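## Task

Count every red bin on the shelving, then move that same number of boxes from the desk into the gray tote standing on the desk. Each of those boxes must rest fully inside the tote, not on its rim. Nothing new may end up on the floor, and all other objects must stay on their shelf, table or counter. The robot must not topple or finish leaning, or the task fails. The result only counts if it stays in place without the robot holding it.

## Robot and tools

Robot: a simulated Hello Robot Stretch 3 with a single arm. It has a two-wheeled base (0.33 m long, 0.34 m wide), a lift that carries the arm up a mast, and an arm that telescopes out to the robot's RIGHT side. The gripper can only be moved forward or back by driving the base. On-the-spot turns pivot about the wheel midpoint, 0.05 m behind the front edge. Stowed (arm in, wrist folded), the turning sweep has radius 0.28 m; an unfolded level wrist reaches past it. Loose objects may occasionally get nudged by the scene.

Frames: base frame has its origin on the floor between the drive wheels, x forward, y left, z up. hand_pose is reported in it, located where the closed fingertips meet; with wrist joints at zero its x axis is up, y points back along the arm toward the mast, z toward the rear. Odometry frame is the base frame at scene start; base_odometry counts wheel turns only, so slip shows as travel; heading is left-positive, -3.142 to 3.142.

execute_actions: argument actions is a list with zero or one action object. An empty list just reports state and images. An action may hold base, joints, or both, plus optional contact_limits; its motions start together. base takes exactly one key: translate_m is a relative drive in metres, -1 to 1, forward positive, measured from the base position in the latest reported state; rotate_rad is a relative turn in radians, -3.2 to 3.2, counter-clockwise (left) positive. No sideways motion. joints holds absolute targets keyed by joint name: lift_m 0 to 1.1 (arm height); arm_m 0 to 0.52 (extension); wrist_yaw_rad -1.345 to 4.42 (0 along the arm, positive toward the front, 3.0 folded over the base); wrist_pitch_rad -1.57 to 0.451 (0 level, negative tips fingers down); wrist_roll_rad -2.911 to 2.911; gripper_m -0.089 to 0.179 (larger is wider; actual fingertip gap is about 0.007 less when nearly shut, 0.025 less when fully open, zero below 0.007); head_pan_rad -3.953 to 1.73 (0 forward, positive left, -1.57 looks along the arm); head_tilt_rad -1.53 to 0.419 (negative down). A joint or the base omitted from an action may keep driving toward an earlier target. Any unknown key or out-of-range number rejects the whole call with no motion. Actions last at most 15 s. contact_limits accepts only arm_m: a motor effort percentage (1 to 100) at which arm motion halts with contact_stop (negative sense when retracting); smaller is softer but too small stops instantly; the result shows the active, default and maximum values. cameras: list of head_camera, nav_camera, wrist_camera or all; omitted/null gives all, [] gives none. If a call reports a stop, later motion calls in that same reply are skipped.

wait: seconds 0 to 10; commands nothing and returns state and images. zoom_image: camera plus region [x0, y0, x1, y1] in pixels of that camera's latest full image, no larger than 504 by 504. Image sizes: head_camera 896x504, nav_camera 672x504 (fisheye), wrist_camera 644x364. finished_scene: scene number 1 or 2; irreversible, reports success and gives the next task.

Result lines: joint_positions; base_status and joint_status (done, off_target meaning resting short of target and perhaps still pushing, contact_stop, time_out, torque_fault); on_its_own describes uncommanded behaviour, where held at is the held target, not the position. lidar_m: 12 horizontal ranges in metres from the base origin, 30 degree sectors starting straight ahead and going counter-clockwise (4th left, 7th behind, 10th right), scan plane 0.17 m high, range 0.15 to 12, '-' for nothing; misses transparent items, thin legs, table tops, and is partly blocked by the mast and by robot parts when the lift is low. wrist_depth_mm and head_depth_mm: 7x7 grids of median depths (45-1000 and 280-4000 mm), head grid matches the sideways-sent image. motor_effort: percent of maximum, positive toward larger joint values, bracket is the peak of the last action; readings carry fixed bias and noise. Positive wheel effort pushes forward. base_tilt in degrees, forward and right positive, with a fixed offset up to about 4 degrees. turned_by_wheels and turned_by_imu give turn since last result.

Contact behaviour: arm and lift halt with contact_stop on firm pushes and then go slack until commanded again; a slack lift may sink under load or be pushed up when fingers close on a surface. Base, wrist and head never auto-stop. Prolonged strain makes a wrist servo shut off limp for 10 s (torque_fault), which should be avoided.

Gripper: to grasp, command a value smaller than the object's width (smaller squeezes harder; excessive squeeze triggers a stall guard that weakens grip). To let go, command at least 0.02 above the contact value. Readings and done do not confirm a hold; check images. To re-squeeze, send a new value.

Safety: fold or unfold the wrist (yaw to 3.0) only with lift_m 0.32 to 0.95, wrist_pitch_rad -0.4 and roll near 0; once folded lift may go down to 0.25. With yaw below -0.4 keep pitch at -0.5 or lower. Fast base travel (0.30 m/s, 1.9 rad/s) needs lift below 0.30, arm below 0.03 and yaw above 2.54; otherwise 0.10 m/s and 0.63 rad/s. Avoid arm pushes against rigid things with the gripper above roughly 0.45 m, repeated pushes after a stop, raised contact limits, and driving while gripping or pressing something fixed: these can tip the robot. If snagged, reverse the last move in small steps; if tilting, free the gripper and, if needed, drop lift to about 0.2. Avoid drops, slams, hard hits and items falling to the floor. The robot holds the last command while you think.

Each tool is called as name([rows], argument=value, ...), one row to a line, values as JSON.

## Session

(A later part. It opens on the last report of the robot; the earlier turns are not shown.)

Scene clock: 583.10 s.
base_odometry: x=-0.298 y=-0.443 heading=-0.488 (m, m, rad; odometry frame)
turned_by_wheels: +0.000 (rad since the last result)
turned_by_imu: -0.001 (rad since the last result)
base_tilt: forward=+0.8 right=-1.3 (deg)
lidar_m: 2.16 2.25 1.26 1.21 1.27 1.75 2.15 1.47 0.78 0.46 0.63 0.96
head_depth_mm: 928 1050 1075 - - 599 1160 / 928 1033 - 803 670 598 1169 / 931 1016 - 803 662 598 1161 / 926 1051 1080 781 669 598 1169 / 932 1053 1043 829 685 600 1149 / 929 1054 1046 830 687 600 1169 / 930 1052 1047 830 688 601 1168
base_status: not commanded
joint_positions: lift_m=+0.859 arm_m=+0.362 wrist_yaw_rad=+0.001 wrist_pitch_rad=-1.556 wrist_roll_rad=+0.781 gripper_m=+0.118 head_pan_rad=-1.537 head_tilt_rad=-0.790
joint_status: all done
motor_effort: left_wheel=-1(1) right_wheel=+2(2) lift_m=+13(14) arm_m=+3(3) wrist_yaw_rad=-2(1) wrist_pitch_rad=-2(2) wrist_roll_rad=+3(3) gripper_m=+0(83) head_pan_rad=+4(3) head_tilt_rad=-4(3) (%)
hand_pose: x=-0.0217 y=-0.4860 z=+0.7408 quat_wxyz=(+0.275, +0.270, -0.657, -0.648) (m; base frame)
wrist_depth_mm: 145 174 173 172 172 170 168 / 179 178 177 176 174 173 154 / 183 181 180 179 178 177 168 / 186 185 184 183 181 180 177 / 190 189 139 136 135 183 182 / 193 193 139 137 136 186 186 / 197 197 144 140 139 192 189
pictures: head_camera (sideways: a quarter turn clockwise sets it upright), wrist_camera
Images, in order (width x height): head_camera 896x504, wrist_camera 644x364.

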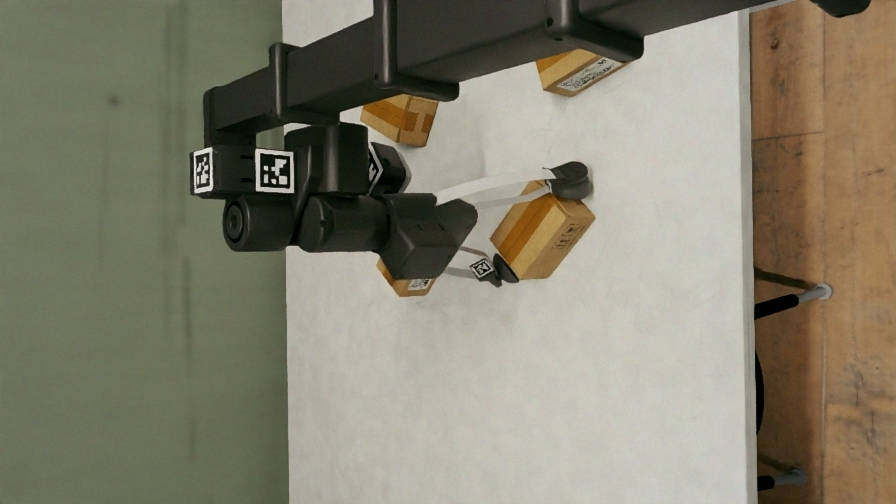

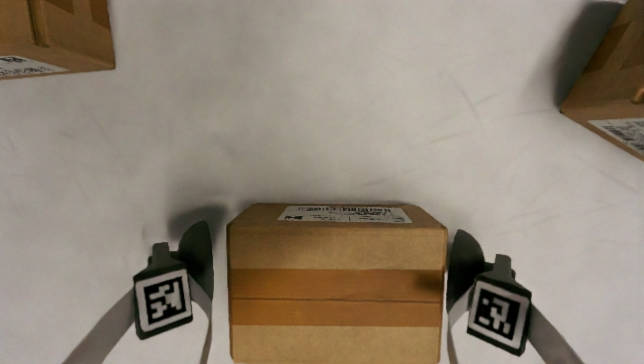

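execute_actions([
  {"joints": {"gripper_m": 0.05}},
], cameras=["head_camera", "wrist_camera"])

Scene clock: 609.93 s.
base_odometry: x=-0.298 y=-0.443 heading=-0.488 (m, m, rad; odometry frame)
turned_by_wheels: +0.000 (rad since the last result)
turned_by_imu: -0.001 (rad since the last result)
base_tilt: forward=+0.7 right=-1.2 (deg)
lidar_m: 2.16 2.24 1.25 1.21 1.26 1.75 2.15 1.47 0.78 0.46 0.63 0.96
head_depth_mm: 928 1051 1078 - - 595 1165 / 927 1027 - 802 671 598 1164 / 930 1013 - 805 668 598 1163 / 927 1051 1081 781 670 598 1165 / 932 1056 1044 830 688 599 1145 / 928 1054 1048 830 687 599 1169 / 930 1054 1048 832 687 601 1172
base_status: not commanded
joint_positions: lift_m=+0.859 arm_m=+0.362 wrist_yaw_rad=+0.001 wrist_pitch_rad=-1.558 wrist_roll_rad=+0.781 gripper_m=+0.051 head_pan_rad=-1.537 head_tilt_rad=-0.790
joint_status: all done
motor_effort: left_wheel=-1(1) right_wheel=+2(3) lift_m=+13(13) arm_m=+4(3) wrist_yaw_rad=-1(1) wrist_pitch_rad=-2(2) wrist_roll_rad=+3(3) gripper_m=-16(91) head_pan_rad=+3(3) head_tilt_rad=-3(4) (%)
hand_pose: x=-0.0217 y=-0.4857 z=+0.7408 quat_wxyz=(+0.274, +0.270, -0.656, -0.649) (m; base frame)
wrist_depth_mm: 145 174 173 172 171 170 168 / 179 178 177 176 175 174 153 / 182 181 180 179 178 176 168 / 185 185 183 182 181 180 179 / 189 188 138 132 132 184 182 / 194 193 134 134 134 187 185 / 198 197 138 137 136 192 189
pictures: head_camera (sideways: a quarter turn clockwise sets it upright), wrist_camera
Images, in order (width x height): head_camera 896x504, wrist_camera 644x364.

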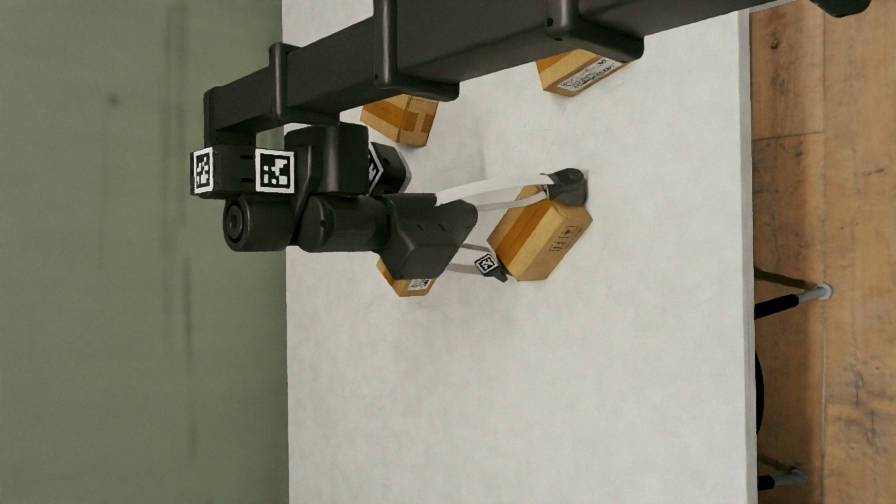

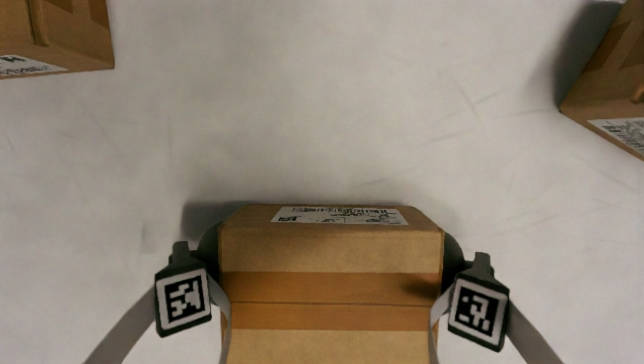

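execute_actions([
  {"base": {"translate_m": 0.58}, "joints": {"lift_m": 1.03, "arm_m": 0.379, "wrist_roll_rad": 1.477}},
])

Scene clock: 648.80 s.
base_odometry: x=+0.215 y=-0.715 heading=-0.488 (m, m, rad; odometry frame)
turned_by_wheels: +0.000 (rad since the last result)
turned_by_imu: -0.003 (rad since the last result)
base_tilt: forward=+0.6 right=-1.3 (deg)
lidar_m: 1.58 1.64 1.25 1.21 1.25 1.74 2.71 0.66 0.53 0.64 0.64 1.57
head_depth_mm: 946 1056 1040 722 638 597 1161 / 920 1036 1041 755 640 598 1166 / - 1047 1041 756 637 599 1163 / 934 - 1036 712 629 599 1169 / 936 1062 1045 830 687 598 1158 / 937 1060 1044 832 687 587 1172 / 933 1061 1172 832 690 588 1171
base_status: done
joint_positions: lift_m=+1.029 arm_m=+0.379 wrist_yaw_rad=+0.001 wrist_pitch_rad=-1.558 wrist_roll_rad=+1.471 gripper_m=+0.051 head_pan_rad=-1.537 head_tilt_rad=-0.790
joint_status: all done
motor_effort: left_wheel=-2(3) right_wheel=+2(7) lift_m=+40(43) arm_m=+3(0) wrist_yaw_rad=-1(1) wrist_pitch_rad=-2(2) wrist_roll_rad=+4(4) gripper_m=-15(16) head_pan_rad=+3(3) head_tilt_rad=-3(4) (%)
hand_pose: x=-0.0216 y=-0.5026 z=+0.9115 quat_wxyz=(+0.036, +0.035, -0.711, -0.702) (m; base frame)
wrist_depth_mm: 343 341 292 331 328 327 989 / 351 346 299 341 336 335 - / 358 353 301 344 340 341 - / 364 361 307 352 347 350 - / 371 370 138 132 132 356 - / 378 377 134 134 133 - - / 384 386 139 137 136 374 -
pictures: head_camera (sideways: a quarter turn clockwise sets it upright), nav_camera (sideways: a quarter turn counterclockwise sets it upright), wrist_camera
Images, in order (width x height): head_camera 896x504, nav_camera 672x504, wrist_camera 644x364.

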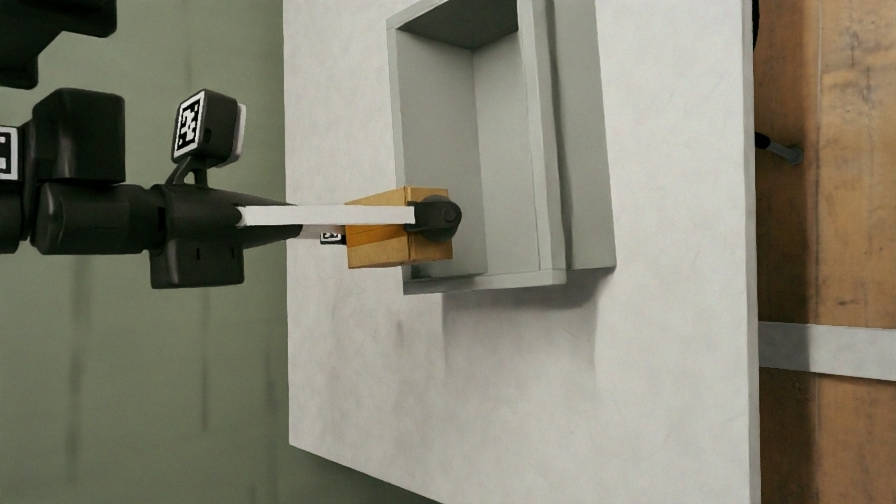

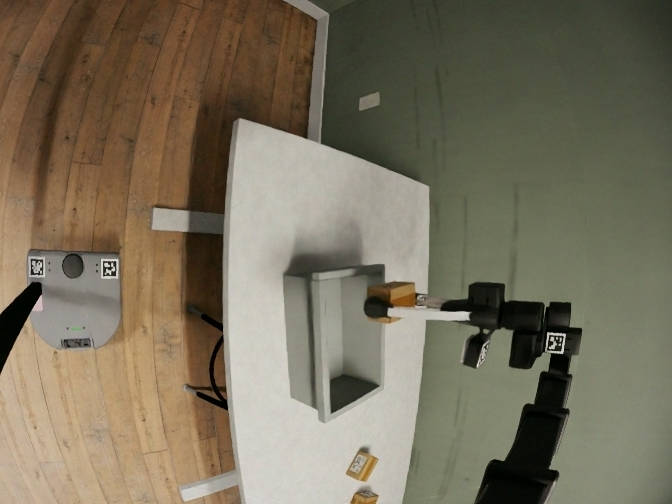

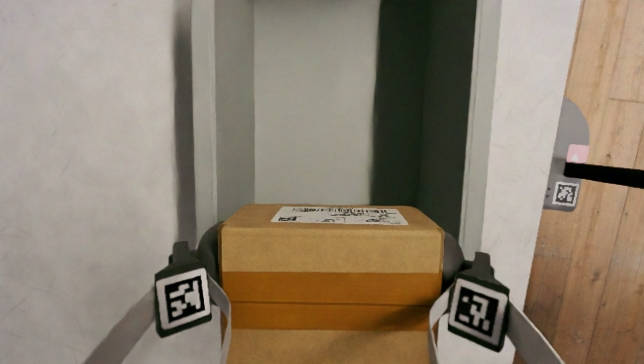

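zoom_image(camera="wrist_camera", region=[140, 0, 540, 364])

zoom_image(camera="head_camera", region=[300, 130, 640, 330])

Region (140, 0, 540, 364) of wrist_camera's 644x364 image, scaled by 1.260; it fills the top 459 rows of this view, and the rest is white.

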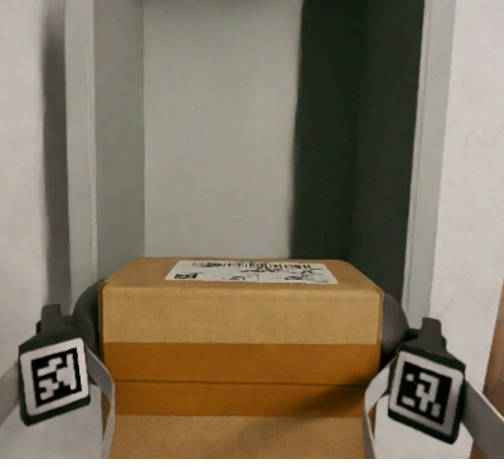

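Region (300, 130, 640, 330) of head_camera's 896x504 image, scaled by 1.482, with more detail than that image has; it fills the top 296 rows of this view, and the rest is white.

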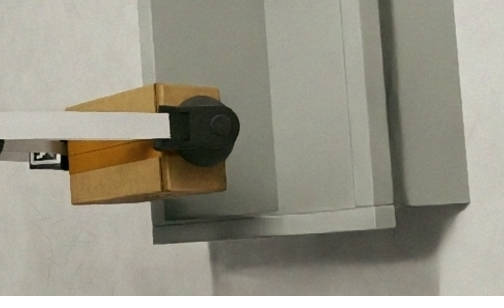

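execute_actions([
  {"base": {"translate_m": -0.006}, "joints": {"lift_m": 0.864, "arm_m": 0.373}},
], cameras=["head_camera", "wrist_camera"])

Scene clock: 696.27 s.
base_odometry: x=+0.209 y=-0.712 heading=-0.488 (m, m, rad; odometry frame)
turned_by_wheels: +0.000 (rad since the last result)
turned_by_imu: -0.002 (rad since the last result)
base_tilt: forward=+0.6 right=-1.3 (deg)
lidar_m: 1.58 1.65 1.25 1.20 1.26 1.74 2.72 0.65 0.52 0.64 0.64 1.57
head_depth_mm: 934 1061 1075 - 636 596 1160 / 933 1024 - 754 638 598 1167 / 934 1021 - 755 638 599 1164 / 933 1045 1080 716 627 599 1167 / 932 1058 1047 805 688 598 1155 / 934 1064 1047 830 686 588 1171 / 936 1061 1169 830 687 588 1170
base_status: done
joint_positions: lift_m=+0.865 arm_m=+0.373 wrist_yaw_rad=+0.001 wrist_pitch_rad=-1.558 wrist_roll_rad=+1.471 gripper_m=+0.051 head_pan_rad=-1.537 head_tilt_rad=-0.790
joint_status: all done
motor_effort: left_wheel=-1(5) right_wheel=+2(5) lift_m=+13(35) arm_m=-3(4) wrist_yaw_rad=-2(1) wrist_pitch_rad=-2(2) wrist_roll_rad=+4(4) gripper_m=-15(16) head_pan_rad=+3(3) head_tilt_rad=-3(3) (%)
hand_pose: x=-0.0216 y=-0.4973 z=+0.7468 quat_wxyz=(+0.036, +0.035, -0.711, -0.702) (m; base frame)
wrist_depth_mm: 109 145 176 175 174 167 109 / 110 147 179 178 177 167 108 / 110 148 183 181 179 166 108 / 111 149 186 185 184 164 107 / 111 150 138 132 132 163 107 / 112 141 134 134 133 140 106 / 113 164 138 136 136 159 105
pictures: head_camera (sideways: a quarter turn clockwise sets it upright), wrist_camera
Images, in order (width x height): head_camera 896x504, wrist_camera 644x364.

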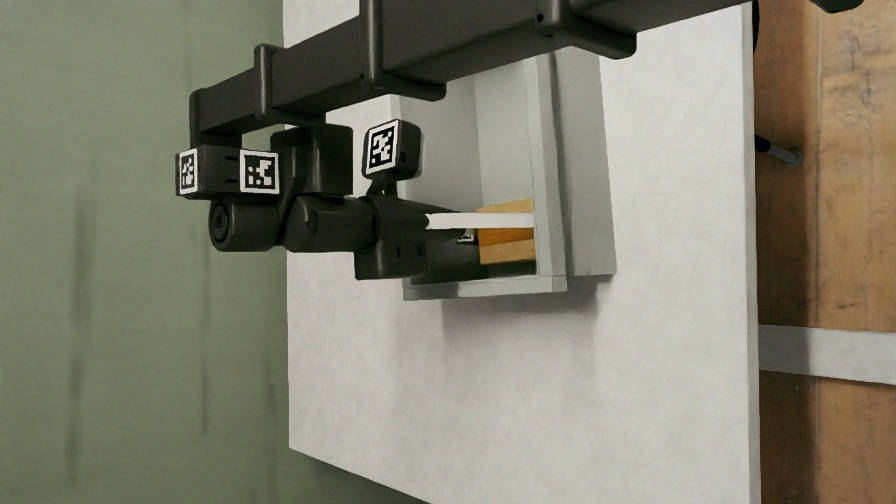

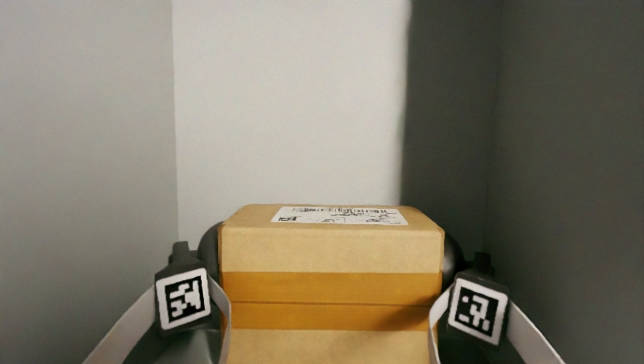

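execute_actions([
  {"joints": {"lift_m": 0.86, "gripper_m": 0.122}},
], cameras=["wrist_camera"])

execute_actions([
  {"joints": {"lift_m": 1.0}},
], cameras=["head_camera", "wrist_camera"])

Scene clock: 708.90 s.
base_odometry: x=+0.209 y=-0.712 heading=-0.488 (m, m, rad; odometry frame)
turned_by_wheels: +0.000 (rad since the last result)
turned_by_imu: -0.001 (rad since the last result)
base_tilt: forward=+0.7 right=-1.2 (deg)
lidar_m: 1.58 1.65 1.25 1.20 1.26 1.73 2.72 0.65 0.52 0.64 0.64 1.56
head_depth_mm: 933 1061 1074 - - 597 1164 / 936 1035 - 754 636 598 1168 / 935 1020 - 754 639 599 1164 / 936 1060 1083 721 627 598 1172 / 936 1061 1046 806 685 600 1159 / 937 1063 1045 828 687 587 1175 / 935 1062 1175 831 688 588 1169
base_status: not commanded
joint_positions: lift_m=+0.861 arm_m=+0.373 wrist_yaw_rad=+0.001 wrist_pitch_rad=-1.557 wrist_roll_rad=+1.471 gripper_m=+0.122 head_pan_rad=-1.537 head_tilt_rad=-0.790
joint_status: all done
motor_effort: left_wheel=-1(1) right_wheel=+2(2) lift_m=+13(14) arm_m=-3(4) wrist_yaw_rad=-2(1) wrist_pitch_rad=-2(2) wrist_roll_rad=+4(4) gripper_m=+2(80) head_pan_rad=+3(4) head_tilt_rad=-3(3) (%)
hand_pose: x=-0.0216 y=-0.4974 z=+0.7428 quat_wxyz=(+0.036, +0.035, -0.711, -0.702) (m; base frame)
wrist_depth_mm: 109 146 172 172 170 168 109 / 110 147 176 174 173 167 108 / 110 148 180 177 176 165 108 / 111 149 182 181 180 164 107 / 111 149 138 134 136 157 107 / 112 133 137 136 135 140 106 / 112 163 141 139 138 172 105
pictures: wrist_camera
Images, in order (width x height): wrist_camera 644x364.

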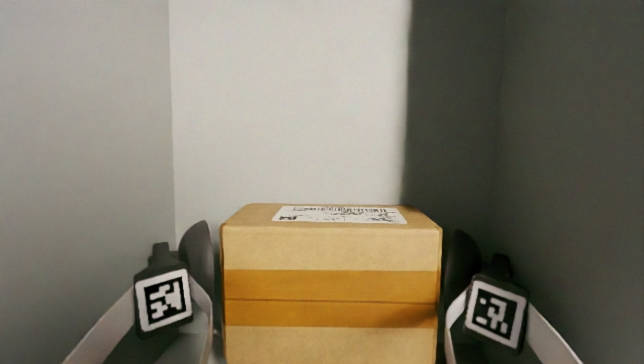

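Scene clock: 711.00 s.
base_odometry: x=+0.209 y=-0.712 heading=-0.488 (m, m, rad; odometry frame)
turned_by_wheels: +0.000 (rad since the last result)
turned_by_imu: -0.001 (rad since the last result)
base_tilt: forward=+0.7 right=-1.2 (deg)
lidar_m: 1.58 1.65 1.25 1.21 1.26 1.74 2.72 0.65 0.52 0.64 0.64 1.58
head_depth_mm: - 1077 1034 720 638 597 1168 / - 1054 1020 754 639 597 1161 / - - 1021 757 637 598 1162 / 934 1042 1009 716 629 600 1164 / 935 1058 1043 804 687 599 1159 / 935 1060 1046 830 688 588 1164 / 937 1062 1174 832 687 587 1172
base_status: not commanded
joint_positions: lift_m=+0.999 arm_m=+0.373 wrist_yaw_rad=+0.001 wrist_pitch_rad=-1.557 wrist_roll_rad=+1.471 gripper_m=+0.122 head_pan_rad=-1.537 head_tilt_rad=-0.790
joint_status: all done
motor_effort: left_wheel=-1(1) right_wheel=+2(2) lift_m=+39(42) arm_m=-3(3) wrist_yaw_rad=-1(1) wrist_pitch_rad=-2(3) wrist_roll_rad=+4(4) gripper_m=+0(2) head_pan_rad=+3(4) head_tilt_rad=-3(4) (%)
hand_pose: x=-0.0216 y=-0.4976 z=+0.8815 quat_wxyz=(+0.036, +0.035, -0.711, -0.701) (m; base frame)
wrist_depth_mm: 314 310 274 303 302 218 942 / 319 319 277 310 307 216 - / 324 325 281 316 310 312 - / 333 329 285 274 301 316 - / 339 336 324 276 297 324 - / 346 343 256 261 257 332 - / 355 353 349 217 218 345 -
pictures: head_camera (sideways: a quarter turn clockwise sets it upright), wrist_camera
Images, in order (width x height): head_camera 896x504, wrist_camera 644x364.

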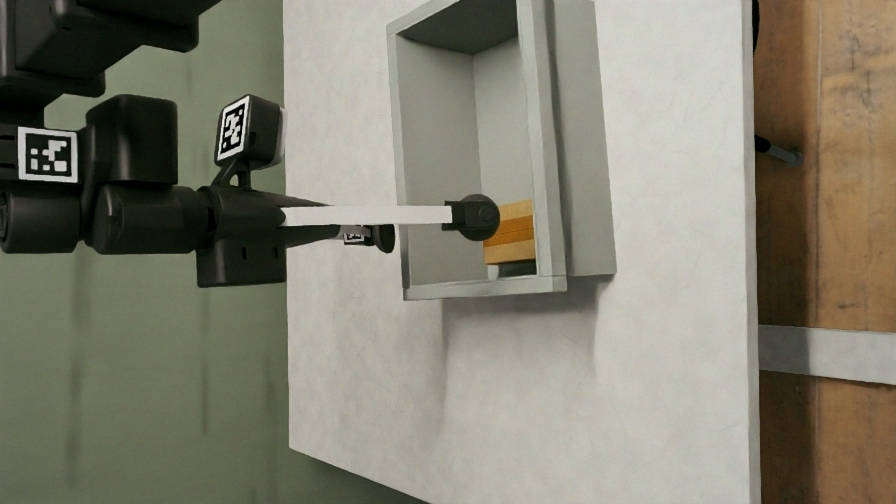

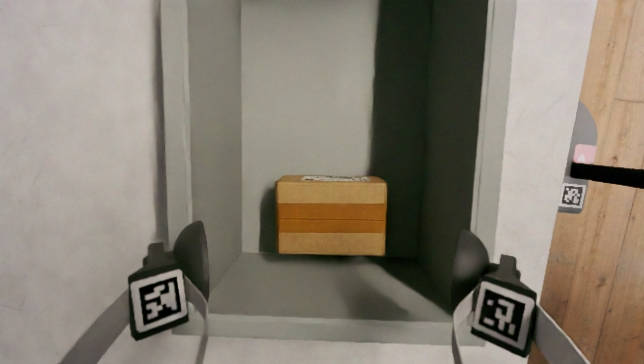

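execute_actions([
  {"base": {"translate_m": -0.75}, "joints": {"arm_m": 0.301, "wrist_roll_rad": 1.257, "gripper_m": 0.14}},
])

Scene clock: 817.17 s.
base_odometry: x=-0.453 y=-0.361 heading=-0.488 (m, m, rad; odometry frame)
turned_by_wheels: +0.000 (rad since the last result)
turned_by_imu: -0.004 (rad since the last result)
base_tilt: forward=+0.6 right=-1.2 (deg)
lidar_m: 2.33 1.70 1.26 1.21 1.26 1.75 1.97 1.49 0.69 1.08 0.53 0.75
head_depth_mm: - 1069 1036 823 653 596 1150 / - 1089 982 824 685 596 1164 / - - 964 826 654 597 1168 / 911 1051 - 804 653 598 1165 / 924 1050 1046 829 688 598 1163 / 925 1050 1046 806 687 599 1149 / 927 1051 1050 834 689 600 1168
base_status: done
joint_positions: lift_m=+0.999 arm_m=+0.301 wrist_yaw_rad=+0.001 wrist_pitch_rad=-1.557 wrist_roll_rad=+1.262 gripper_m=+0.140 head_pan_rad=-1.537 head_tilt_rad=-0.790
joint_status: all done
motor_effort: left_wheel=-1(5) right_wheel=+2(3) lift_m=+39(39) arm_m=-4(6) wrist_yaw_rad=-1(1) wrist_pitch_rad=-2(2) wrist_roll_rad=-3(4) gripper_m=+0(67) head_pan_rad=+4(3) head_tilt_rad=-3(4) (%)
hand_pose: x=-0.0216 y=-0.4256 z=+0.8815 quat_wxyz=(+0.110, +0.108, -0.703, -0.694) (m; base frame)
wrist_depth_mm: 314 312 310 306 305 304 957 / 319 315 316 314 311 310 976 / 300 324 324 320 316 317 - / 333 332 326 276 322 324 - / 340 338 333 279 328 - - / 345 - 339 338 334 - - / 344 354 349 345 345 - -
pictures: head_camera (sideways: a quarter turn clockwise sets it upright), nav_camera (sideways: a quarter turn counterclockwise sets it upright), wrist_camera
Images, in order (width x height): head_camera 896x504, nav_camera 672x504, wrist_camera 644x364.

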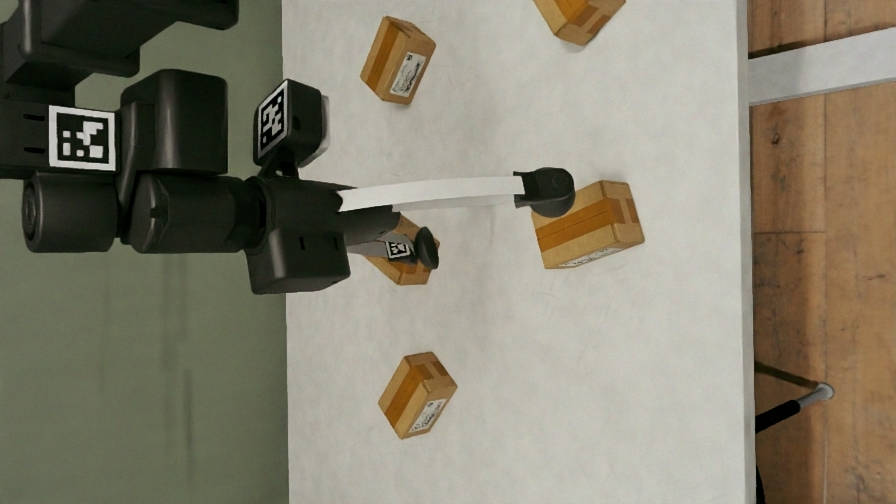

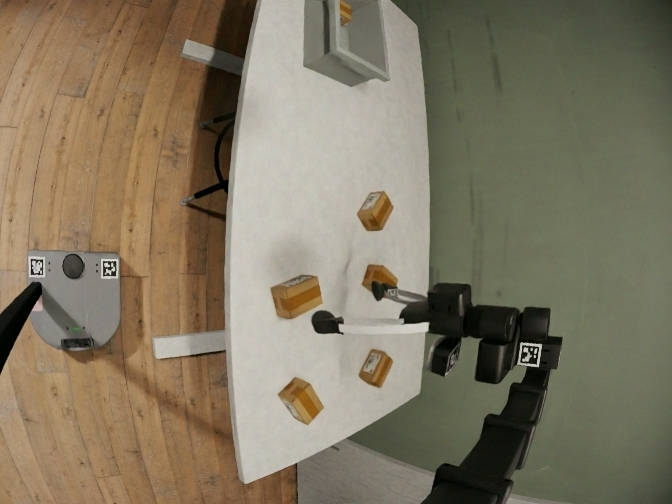

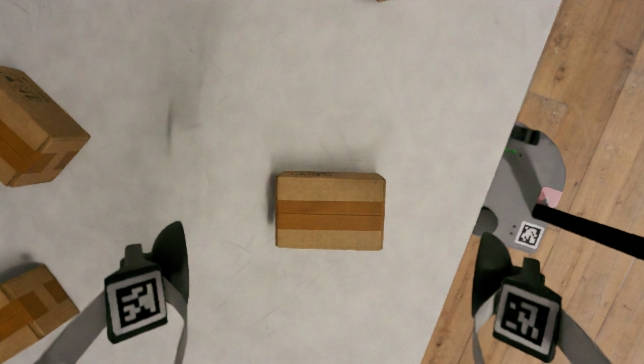

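execute_actions([
  {"joints": {"lift_m": 0.858, "gripper_m": 0.125}},
], cameras=["wrist_camera"])

execute_actions([
  {"joints": {"gripper_m": 0.05}},
], cameras=["wrist_camera"])

Scene clock: 830.67 s.
base_odometry: x=-0.453 y=-0.361 heading=-0.488 (m, m, rad; odometry frame)
turned_by_wheels: +0.000 (rad since the last result)
turned_by_imu: -0.001 (rad since the last result)
base_tilt: forward=+0.7 right=-1.4 (deg)
lidar_m: 2.33 1.71 1.26 1.21 1.27 1.75 1.97 1.49 0.69 1.08 0.53 0.75
head_depth_mm: 925 1049 1082 - 671 585 1155 / 925 1040 - 791 685 598 1162 / 924 1029 - 780 685 598 1166 / 927 1045 1039 822 641 598 1168 / 927 1054 1040 828 688 598 1168 / 926 1049 1043 803 687 599 1145 / 927 1056 1048 831 689 601 1167
base_status: not commanded
joint_positions: lift_m=+0.859 arm_m=+0.301 wrist_yaw_rad=+0.001 wrist_pitch_rad=-1.557 wrist_roll_rad=+1.262 gripper_m=+0.125 head_pan_rad=-1.537 head_tilt_rad=-0.790
joint_status: all done
motor_effort: left_wheel=-1(1) right_wheel=+2(2) lift_m=+13(36) arm_m=-3(3) wrist_yaw_rad=-1(2) wrist_pitch_rad=-2(2) wrist_roll_rad=-3(3) gripper_m=+0(60) head_pan_rad=+3(3) head_tilt_rad=-4(3) (%)
hand_pose: x=-0.0216 y=-0.4256 z=+0.7408 quat_wxyz=(+0.110, +0.108, -0.703, -0.694) (m; base frame)
wrist_depth_mm: 176 174 174 173 171 170 168 / 179 178 177 175 174 173 172 / 183 182 181 180 177 176 175 / 186 185 184 181 180 180 179 / 191 189 136 135 135 183 182 / 194 193 139 138 137 - 923 / 198 198 169 140 140 192 929
pictures: wrist_camera
Images, in order (width x height): wrist_camera 644x364.

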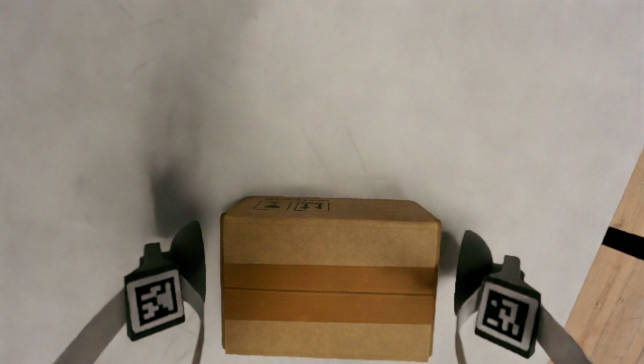

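Scene clock: 831.90 s.
base_odometry: x=-0.453 y=-0.361 heading=-0.488 (m, m, rad; odometry frame)
turned_by_wheels: +0.000 (rad since the last result)
turned_by_imu: +0.000 (rad since the last result)
base_tilt: forward=+0.8 right=-1.2 (deg)
lidar_m: 2.34 1.71 1.26 1.21 1.27 1.75 1.97 1.49 0.69 1.08 0.53 0.75
head_depth_mm: 925 1047 1077 - 669 586 1153 / 927 1039 - 791 684 597 1167 / 927 1027 - 779 685 598 1165 / 927 1047 1045 816 640 597 1168 / 925 1050 1046 831 686 599 1173 / 928 1054 1045 805 687 600 1150 / 928 1048 1046 833 689 600 1169
base_status: not commanded
joint_positions: lift_m=+0.859 arm_m=+0.301 wrist_yaw_rad=+0.001 wrist_pitch_rad=-1.557 wrist_roll_rad=+1.262 gripper_m=+0.051 head_pan_rad=-1.537 head_tilt_rad=-0.790
joint_status: all done
motor_effort: left_wheel=-1(1) right_wheel=+2(3) lift_m=+13(13) arm_m=-3(4) wrist_yaw_rad=-1(1) wrist_pitch_rad=-2(2) wrist_roll_rad=-3(3) gripper_m=-15(90) head_pan_rad=+3(4) head_tilt_rad=-3(4) (%)
hand_pose: x=-0.0216 y=-0.4256 z=+0.7408 quat_wxyz=(+0.110, +0.108, -0.703, -0.694) (m; base frame)
wrist_depth_mm: 176 175 174 173 171 170 169 / 179 178 177 175 174 173 172 / 183 182 180 179 178 176 175 / 187 185 183 182 180 180 179 / 190 189 133 132 131 184 183 / 195 193 134 133 133 186 913 / 198 197 139 137 136 192 951
pictures: wrist_camera
Images, in order (width x height): wrist_camera 644x364.

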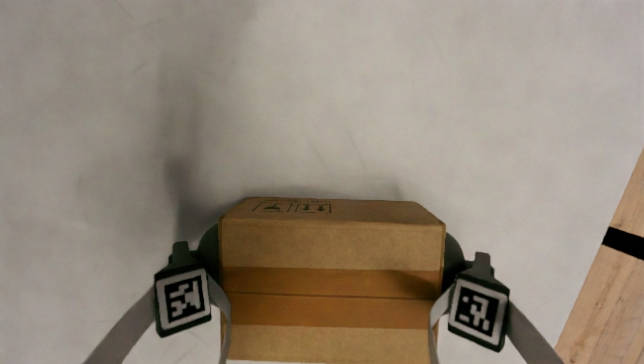

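execute_actions([
  {"base": {"translate_m": 0.679}, "joints": {"lift_m": 1.0, "arm_m": 0.38, "wrist_roll_rad": 1.477}},
], cameras=["head_camera", "wrist_camera"])

Scene clock: 848.53 s.
base_odometry: x=+0.146 y=-0.679 heading=-0.488 (m, m, rad; odometry frame)
turned_by_wheels: +0.000 (rad since the last result)
turned_by_imu: -0.003 (rad since the last result)
base_tilt: forward=+0.8 right=-1.3 (deg)
lidar_m: 1.65 1.73 1.25 1.21 1.26 1.74 2.65 1.15 0.61 0.50 0.66 1.56
head_depth_mm: - 1076 1036 826 667 597 1164 / - 1056 1037 721 636 598 1161 / - - 1038 753 638 598 1167 / 933 1039 1008 718 636 598 1167 / 932 1057 1046 712 626 598 1167 / 935 1058 1043 806 672 588 1147 / 936 1061 1049 829 689 587 1170
base_status: done
joint_positions: lift_m=+0.999 arm_m=+0.380 wrist_yaw_rad=+0.001 wrist_pitch_rad=-1.557 wrist_roll_rad=+1.472 gripper_m=+0.051 head_pan_rad=-1.537 head_tilt_rad=-0.790
joint_status: all done
motor_effort: left_wheel=-1(3) right_wheel=+2(7) lift_m=+40(42) arm_m=+3(2) wrist_yaw_rad=-1(0) wrist_pitch_rad=-2(2) wrist_roll_rad=+4(5) gripper_m=-16(16) head_pan_rad=+3(3) head_tilt_rad=-3(4) (%)
hand_pose: x=-0.0216 y=-0.5039 z=+0.8815 quat_wxyz=(+0.036, +0.035, -0.711, -0.701) (m; base frame)
wrist_depth_mm: 313 310 241 260 254 219 303 / 320 315 275 308 305 219 984 / 325 324 281 316 312 216 - / 332 330 251 319 302 316 - / 340 336 133 132 130 324 - / 345 343 134 134 133 331 - / 353 350 139 137 135 341 -
pictures: head_camera (sideways: a quarter turn clockwise sets it upright), wrist_camera
Images, in order (width x height): head_camera 896x504, wrist_camera 644x364.

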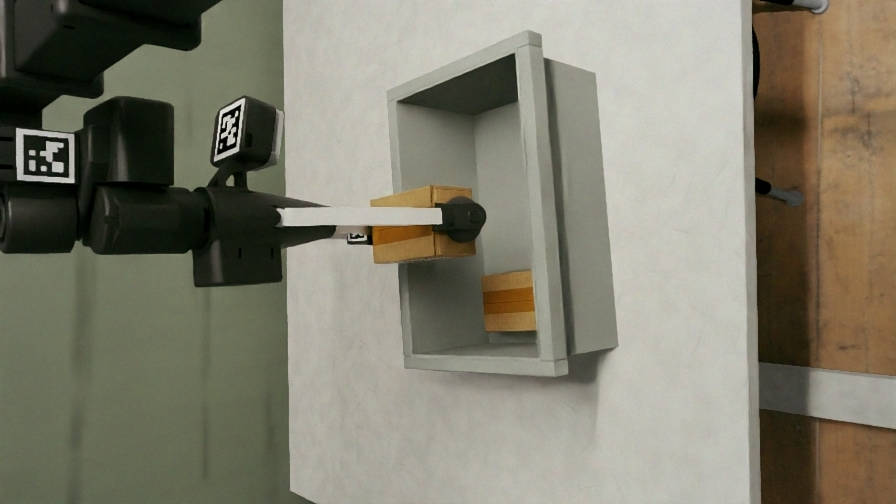

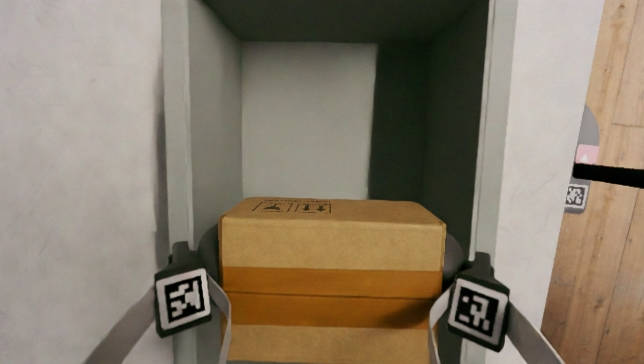

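execute_actions([
  {"joints": {"lift_m": 0.862, "arm_m": 0.378}},
], cameras=["head_camera", "wrist_camera"])

execute_actions([
  {"joints": {"lift_m": 0.86, "gripper_m": 0.117}},
], cameras=["wrist_camera"])

execute_actions([
  {"joints": {"lift_m": 0.995}},
], cameras=["wrist_camera"])

Scene clock: 864.27 s.
base_odometry: x=+0.146 y=-0.679 heading=-0.488 (m, m, rad; odometry frame)
turned_by_wheels: +0.000 (rad since the last result)
turned_by_imu: -0.001 (rad since the last result)
base_tilt: forward=+0.7 right=-1.2 (deg)
lidar_m: 1.65 1.72 1.25 1.21 1.26 1.74 2.65 1.15 0.61 0.50 0.66 1.56
head_depth_mm: 932 1056 1075 - 653 590 1165 / 936 1031 - 744 637 598 1170 / 929 1021 - 754 639 598 1165 / 934 1032 1086 722 636 599 1170 / 932 1063 1045 715 626 599 1162 / 932 1061 1040 808 672 587 1148 / 937 1061 1051 830 687 587 1167
base_status: not commanded
joint_positions: lift_m=+0.863 arm_m=+0.378 wrist_yaw_rad=+0.001 wrist_pitch_rad=-1.557 wrist_roll_rad=+1.472 gripper_m=+0.051 head_pan_rad=-1.537 head_tilt_rad=-0.790
joint_status: all done
motor_effort: left_wheel=-1(1) right_wheel=+2(1) lift_m=+13(35) arm_m=-4(4) wrist_yaw_rad=-2(1) wrist_pitch_rad=-2(2) wrist_roll_rad=+4(4) gripper_m=-16(17) head_pan_rad=+3(3) head_tilt_rad=-3(4) (%)
hand_pose: x=-0.0216 y=-0.5026 z=+0.7448 quat_wxyz=(+0.036, +0.035, -0.711, -0.701) (m; base frame)
wrist_depth_mm: 110 146 175 173 172 167 108 / 110 147 177 176 175 165 108 / 111 149 181 179 178 164 107 / 112 150 184 182 181 163 107 / 112 151 133 132 131 162 106 / 113 142 134 134 133 140 105 / 113 164 138 136 135 159 105
pictures: head_camera (sideways: a quarter turn clockwise sets it upright), wrist_camera
Images, in order (width x height): head_camera 896x504, wrist_camera 644x364.

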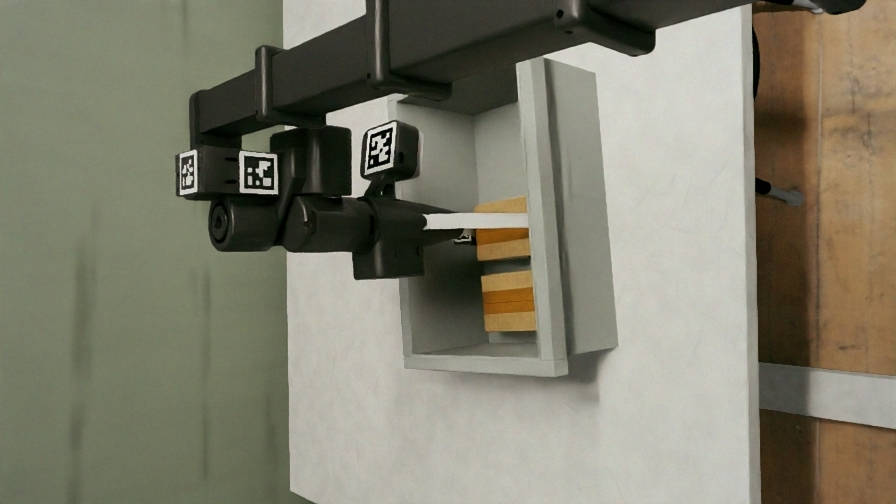

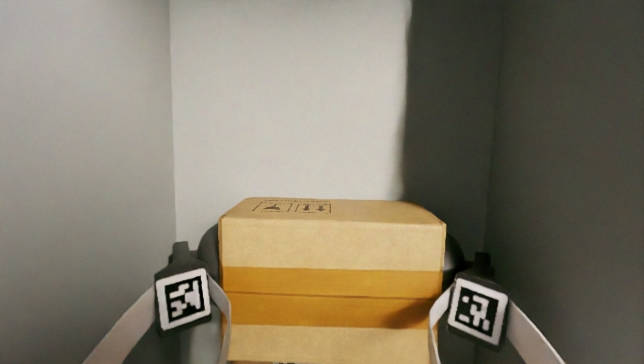

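Scene clock: 865.43 s.
base_odometry: x=+0.146 y=-0.679 heading=-0.488 (m, m, rad; odometry frame)
turned_by_wheels: +0.000 (rad since the last result)
turned_by_imu: +0.000 (rad since the last result)
base_tilt: forward=+0.7 right=-1.3 (deg)
lidar_m: 1.66 1.72 1.25 1.21 1.26 1.74 2.65 1.15 0.60 0.50 0.66 1.56
head_depth_mm: 933 1057 1079 - 653 591 1162 / 931 1036 - 745 638 597 1165 / 931 1024 - 754 638 597 1170 / 935 1052 1082 721 636 599 1168 / 934 1061 1039 714 625 599 1171 / 934 1060 1048 809 672 587 1152 / 934 1062 1045 833 690 587 1173
base_status: not commanded
joint_positions: lift_m=+0.861 arm_m=+0.378 wrist_yaw_rad=+0.001 wrist_pitch_rad=-1.557 wrist_roll_rad=+1.472 gripper_m=+0.117 head_pan_rad=-1.537 head_tilt_rad=-0.790
joint_status: all done
motor_effort: left_wheel=-2(1) right_wheel=+2(1) lift_m=+14(13) arm_m=-3(4) wrist_yaw_rad=-1(1) wrist_pitch_rad=-2(2) wrist_roll_rad=+4(4) gripper_m=+0(79) head_pan_rad=+3(3) head_tilt_rad=-3(4) (%)
hand_pose: x=-0.0216 y=-0.5026 z=+0.7427 quat_wxyz=(+0.036, +0.035, -0.711, -0.701) (m; base frame)
wrist_depth_mm: 109 146 173 171 170 168 108 / 110 148 175 174 172 165 108 / 111 149 179 178 176 164 107 / 111 149 183 180 179 163 107 / 112 151 135 134 133 157 106 / 113 133 137 136 135 139 106 / 113 164 165 139 138 172 104
pictures: wrist_camera
Images, in order (width x height): wrist_camera 644x364.

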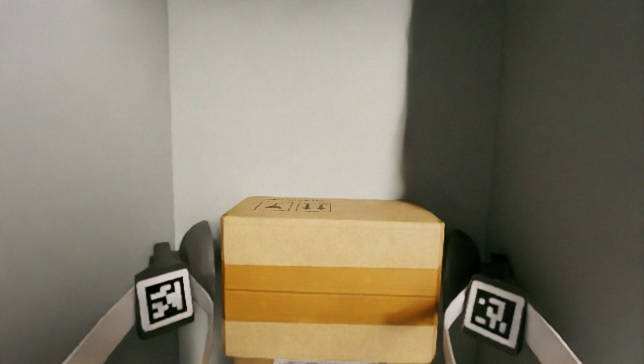

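Scene clock: 867.50 s.
base_odometry: x=+0.146 y=-0.679 heading=-0.488 (m, m, rad; odometry frame)
turned_by_wheels: +0.000 (rad since the last result)
turned_by_imu: -0.001 (rad since the last result)
base_tilt: forward=+0.7 right=-1.3 (deg)
lidar_m: 1.65 1.72 1.25 1.21 1.26 1.74 2.65 1.15 0.61 0.50 0.66 1.56
head_depth_mm: - 1105 1039 821 669 598 1158 / - 1058 1024 723 637 597 1160 / - - 1026 749 639 599 1164 / 938 - 1007 720 636 598 1166 / 934 1059 1049 715 625 599 1166 / 935 1062 1044 805 670 588 1145 / 937 1061 1049 833 689 588 1173
base_status: not commanded
joint_positions: lift_m=+0.994 arm_m=+0.378 wrist_yaw_rad=+0.001 wrist_pitch_rad=-1.557 wrist_roll_rad=+1.472 gripper_m=+0.117 head_pan_rad=-1.537 head_tilt_rad=-0.790
joint_status: all done
motor_effort: left_wheel=-1(1) right_wheel=+2(2) lift_m=+39(40) arm_m=-3(4) wrist_yaw_rad=-2(1) wrist_pitch_rad=-2(2) wrist_roll_rad=+4(4) gripper_m=+0(1) head_pan_rad=+4(3) head_tilt_rad=-4(3) (%)
hand_pose: x=-0.0216 y=-0.5026 z=+0.8765 quat_wxyz=(+0.036, +0.035, -0.711, -0.701) (m; base frame)
wrist_depth_mm: 311 305 241 260 254 214 297 / 315 310 280 303 302 215 972 / 321 316 283 312 306 212 990 / 327 323 288 270 294 314 - / 334 330 323 271 296 322 - / 343 337 332 279 308 325 - / 349 347 287 282 290 337 -
pictures: wrist_camera
Images, in order (width x height): wrist_camera 644x364.

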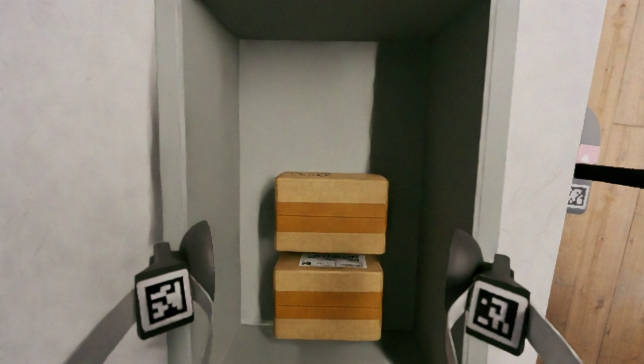

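execute_actions([
  {"base": {"translate_m": -0.922}, "joints": {"arm_m": 0.319, "wrist_roll_rad": -0.546, "gripper_m": 0.14}},
])

Scene clock: 898.30 s.
base_odometry: x=-0.668 y=-0.247 heading=-0.488 (m, m, rad; odometry frame)
turned_by_wheels: +0.000 (rad since the last result)
turned_by_imu: -0.005 (rad since the last result)
base_tilt: forward=+0.7 right=-1.3 (deg)
lidar_m: 2.58 1.71 1.26 1.22 1.27 1.75 1.73 1.49 1.12 0.63 0.89 0.68
head_depth_mm: - 1066 1204 1423 1524 610 1166 / - 1088 1163 826 682 598 1168 / - - 985 814 669 598 1156 / 905 1038 - 827 640 599 1165 / 922 1045 1047 841 686 600 1170 / 925 1048 1046 829 688 600 1164 / 926 1051 1048 820 689 599 1170
base_status: done
joint_positions: lift_m=+0.994 arm_m=+0.319 wrist_yaw_rad=+0.001 wrist_pitch_rad=-1.557 wrist_roll_rad=-0.540 gripper_m=+0.140 head_pan_rad=-1.537 head_tilt_rad=-0.790
joint_status: all done
motor_effort: left_wheel=-1(6) right_wheel=+2(3) lift_m=+39(39) arm_m=-4(8) wrist_yaw_rad=-2(2) wrist_pitch_rad=-2(2) wrist_roll_rad=-4(3) gripper_m=+0(75) head_pan_rad=+3(4) head_tilt_rad=-3(3) (%)
hand_pose: x=-0.0216 y=-0.4438 z=+0.8765 quat_wxyz=(+0.620, +0.611, -0.350, -0.346) (m; base frame)
wrist_depth_mm: 307 305 303 301 300 300 298 / 309 311 309 309 308 304 304 / 318 318 316 314 311 310 312 / 326 321 321 270 317 318 - / - 330 326 273 325 322 - / - - 334 333 330 - - / - - - 340 338 - -
pictures: head_camera (sideways: a quarter turn clockwise sets it upright), nav_camera (sideways: a quarter turn counterclockwise sets it upright), wrist_camera
Images, in order (width x height): head_camera 896x504, nav_camera 672x504, wrist_camera 644x364.

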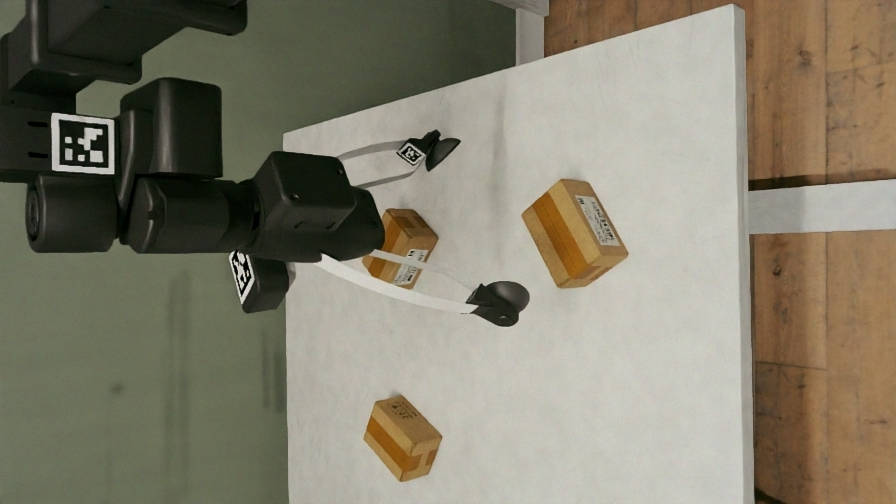

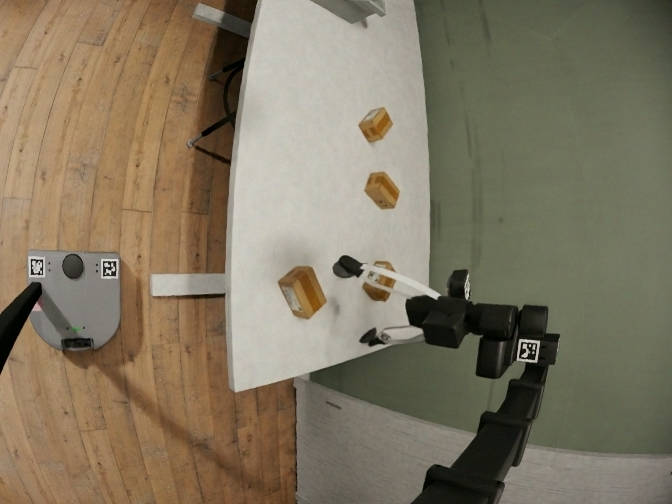

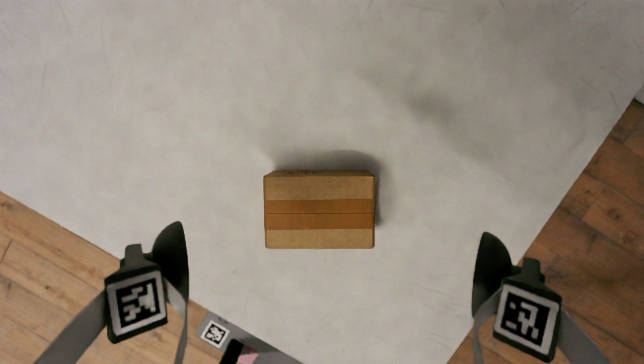

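execute_actions([
  {"base": {"translate_m": 0.008}, "joints": {"lift_m": 0.858, "gripper_m": 0.13, "wrist_roll_rad": -0.57, "arm_m": 0.317}},
], cameras=["wrist_camera"])

execute_actions([
  {"joints": {"gripper_m": 0.05}},
], cameras=["head_camera", "wrist_camera"])

Scene clock: 913.17 s.
base_odometry: x=-0.661 y=-0.251 heading=-0.488 (m, m, rad; odometry frame)
turned_by_wheels: +0.000 (rad since the last result)
turned_by_imu: -0.002 (rad since the last result)
base_tilt: forward=+0.7 right=-1.3 (deg)
lidar_m: 2.57 1.71 1.26 1.22 1.27 1.76 1.74 1.49 1.11 0.63 0.88 0.68
head_depth_mm: 922 1045 1169 - 667 585 1163 / 923 1034 - 814 686 598 1166 / 923 1029 - 828 654 599 1145 / 922 1047 1043 - 641 599 1164 / 926 1045 1044 828 688 599 1171 / 922 1049 1046 829 688 599 1167 / 924 1050 1047 822 688 600 1167
base_status: done
joint_positions: lift_m=+0.859 arm_m=+0.317 wrist_yaw_rad=+0.001 wrist_pitch_rad=-1.557 wrist_roll_rad=-0.564 gripper_m=+0.130 head_pan_rad=-1.537 head_tilt_rad=-0.790
joint_status: all done
motor_effort: left_wheel=-1(4) right_wheel=+2(6) lift_m=+13(36) arm_m=-3(2) wrist_yaw_rad=-1(1) wrist_pitch_rad=-2(2) wrist_roll_rad=-3(5) gripper_m=-1(49) head_pan_rad=+3(3) head_tilt_rad=-3(3) (%)
hand_pose: x=-0.0216 y=-0.4418 z=+0.7408 quat_wxyz=(+0.624, +0.615, -0.343, -0.339) (m; base frame)
wrist_depth_mm: 175 174 174 173 172 171 169 / 178 178 176 175 174 173 172 / 181 181 180 179 178 176 176 / 185 185 183 181 181 181 179 / 189 187 136 135 134 183 183 / 193 - 139 137 137 - 187 / 196 198 193 140 140 192 190
pictures: wrist_camera
Images, in order (width x height): wrist_camera 644x364.

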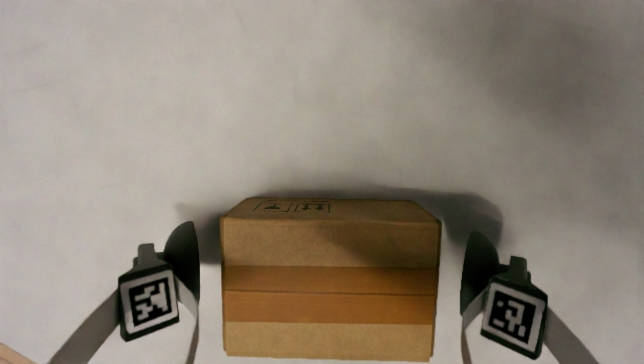

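Scene clock: 914.47 s.
base_odometry: x=-0.661 y=-0.251 heading=-0.488 (m, m, rad; odometry frame)
turned_by_wheels: +0.000 (rad since the last result)
turned_by_imu: +0.000 (rad since the last result)
base_tilt: forward=+0.7 right=-1.3 (deg)
lidar_m: 2.57 1.71 1.26 1.22 1.27 1.76 1.74 1.48 1.12 0.63 0.88 0.67
head_depth_mm: 923 1048 1168 - 669 585 1162 / 923 1039 - 813 684 598 1166 / 925 1029 - 801 652 598 1142 / 924 1044 1042 - 639 598 1166 / 925 1046 1046 826 686 600 1170 / 922 1047 1048 829 687 600 1171 / 925 1047 1050 823 688 600 1170
base_status: not commanded
joint_positions: lift_m=+0.859 arm_m=+0.317 wrist_yaw_rad=+0.001 wrist_pitch_rad=-1.557 wrist_roll_rad=-0.564 gripper_m=+0.051 head_pan_rad=-1.537 head_tilt_rad=-0.790
joint_status: all done
motor_effort: left_wheel=-1(1) right_wheel=+2(2) lift_m=+13(13) arm_m=-4(4) wrist_yaw_rad=-2(1) wrist_pitch_rad=-2(2) wrist_roll_rad=-4(3) gripper_m=-15(91) head_pan_rad=+3(3) head_tilt_rad=-2(3) (%)
hand_pose: x=-0.0216 y=-0.4418 z=+0.7408 quat_wxyz=(+0.624, +0.615, -0.343, -0.339) (m; base frame)
wrist_depth_mm: 174 174 173 172 172 170 170 / 178 177 177 175 174 174 173 / 182 181 179 179 177 177 176 / 185 185 183 182 181 181 179 / 189 187 133 132 131 184 184 / 193 191 134 134 133 187 186 / 197 196 138 136 136 192 191
pictures: head_camera (sideways: a quarter turn clockwise sets it upright), wrist_camera
Images, in order (width x height): head_camera 896x504, wrist_camera 644x364.

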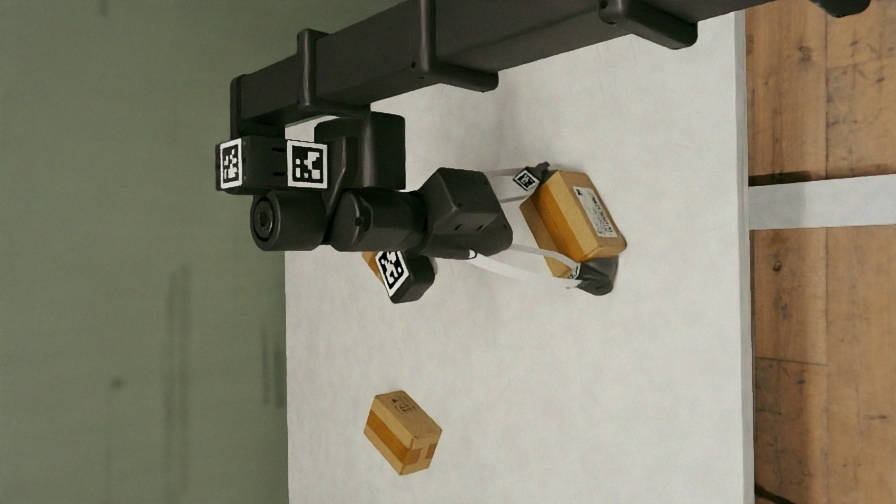

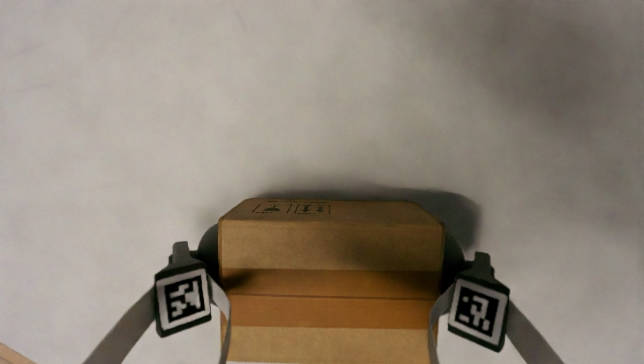

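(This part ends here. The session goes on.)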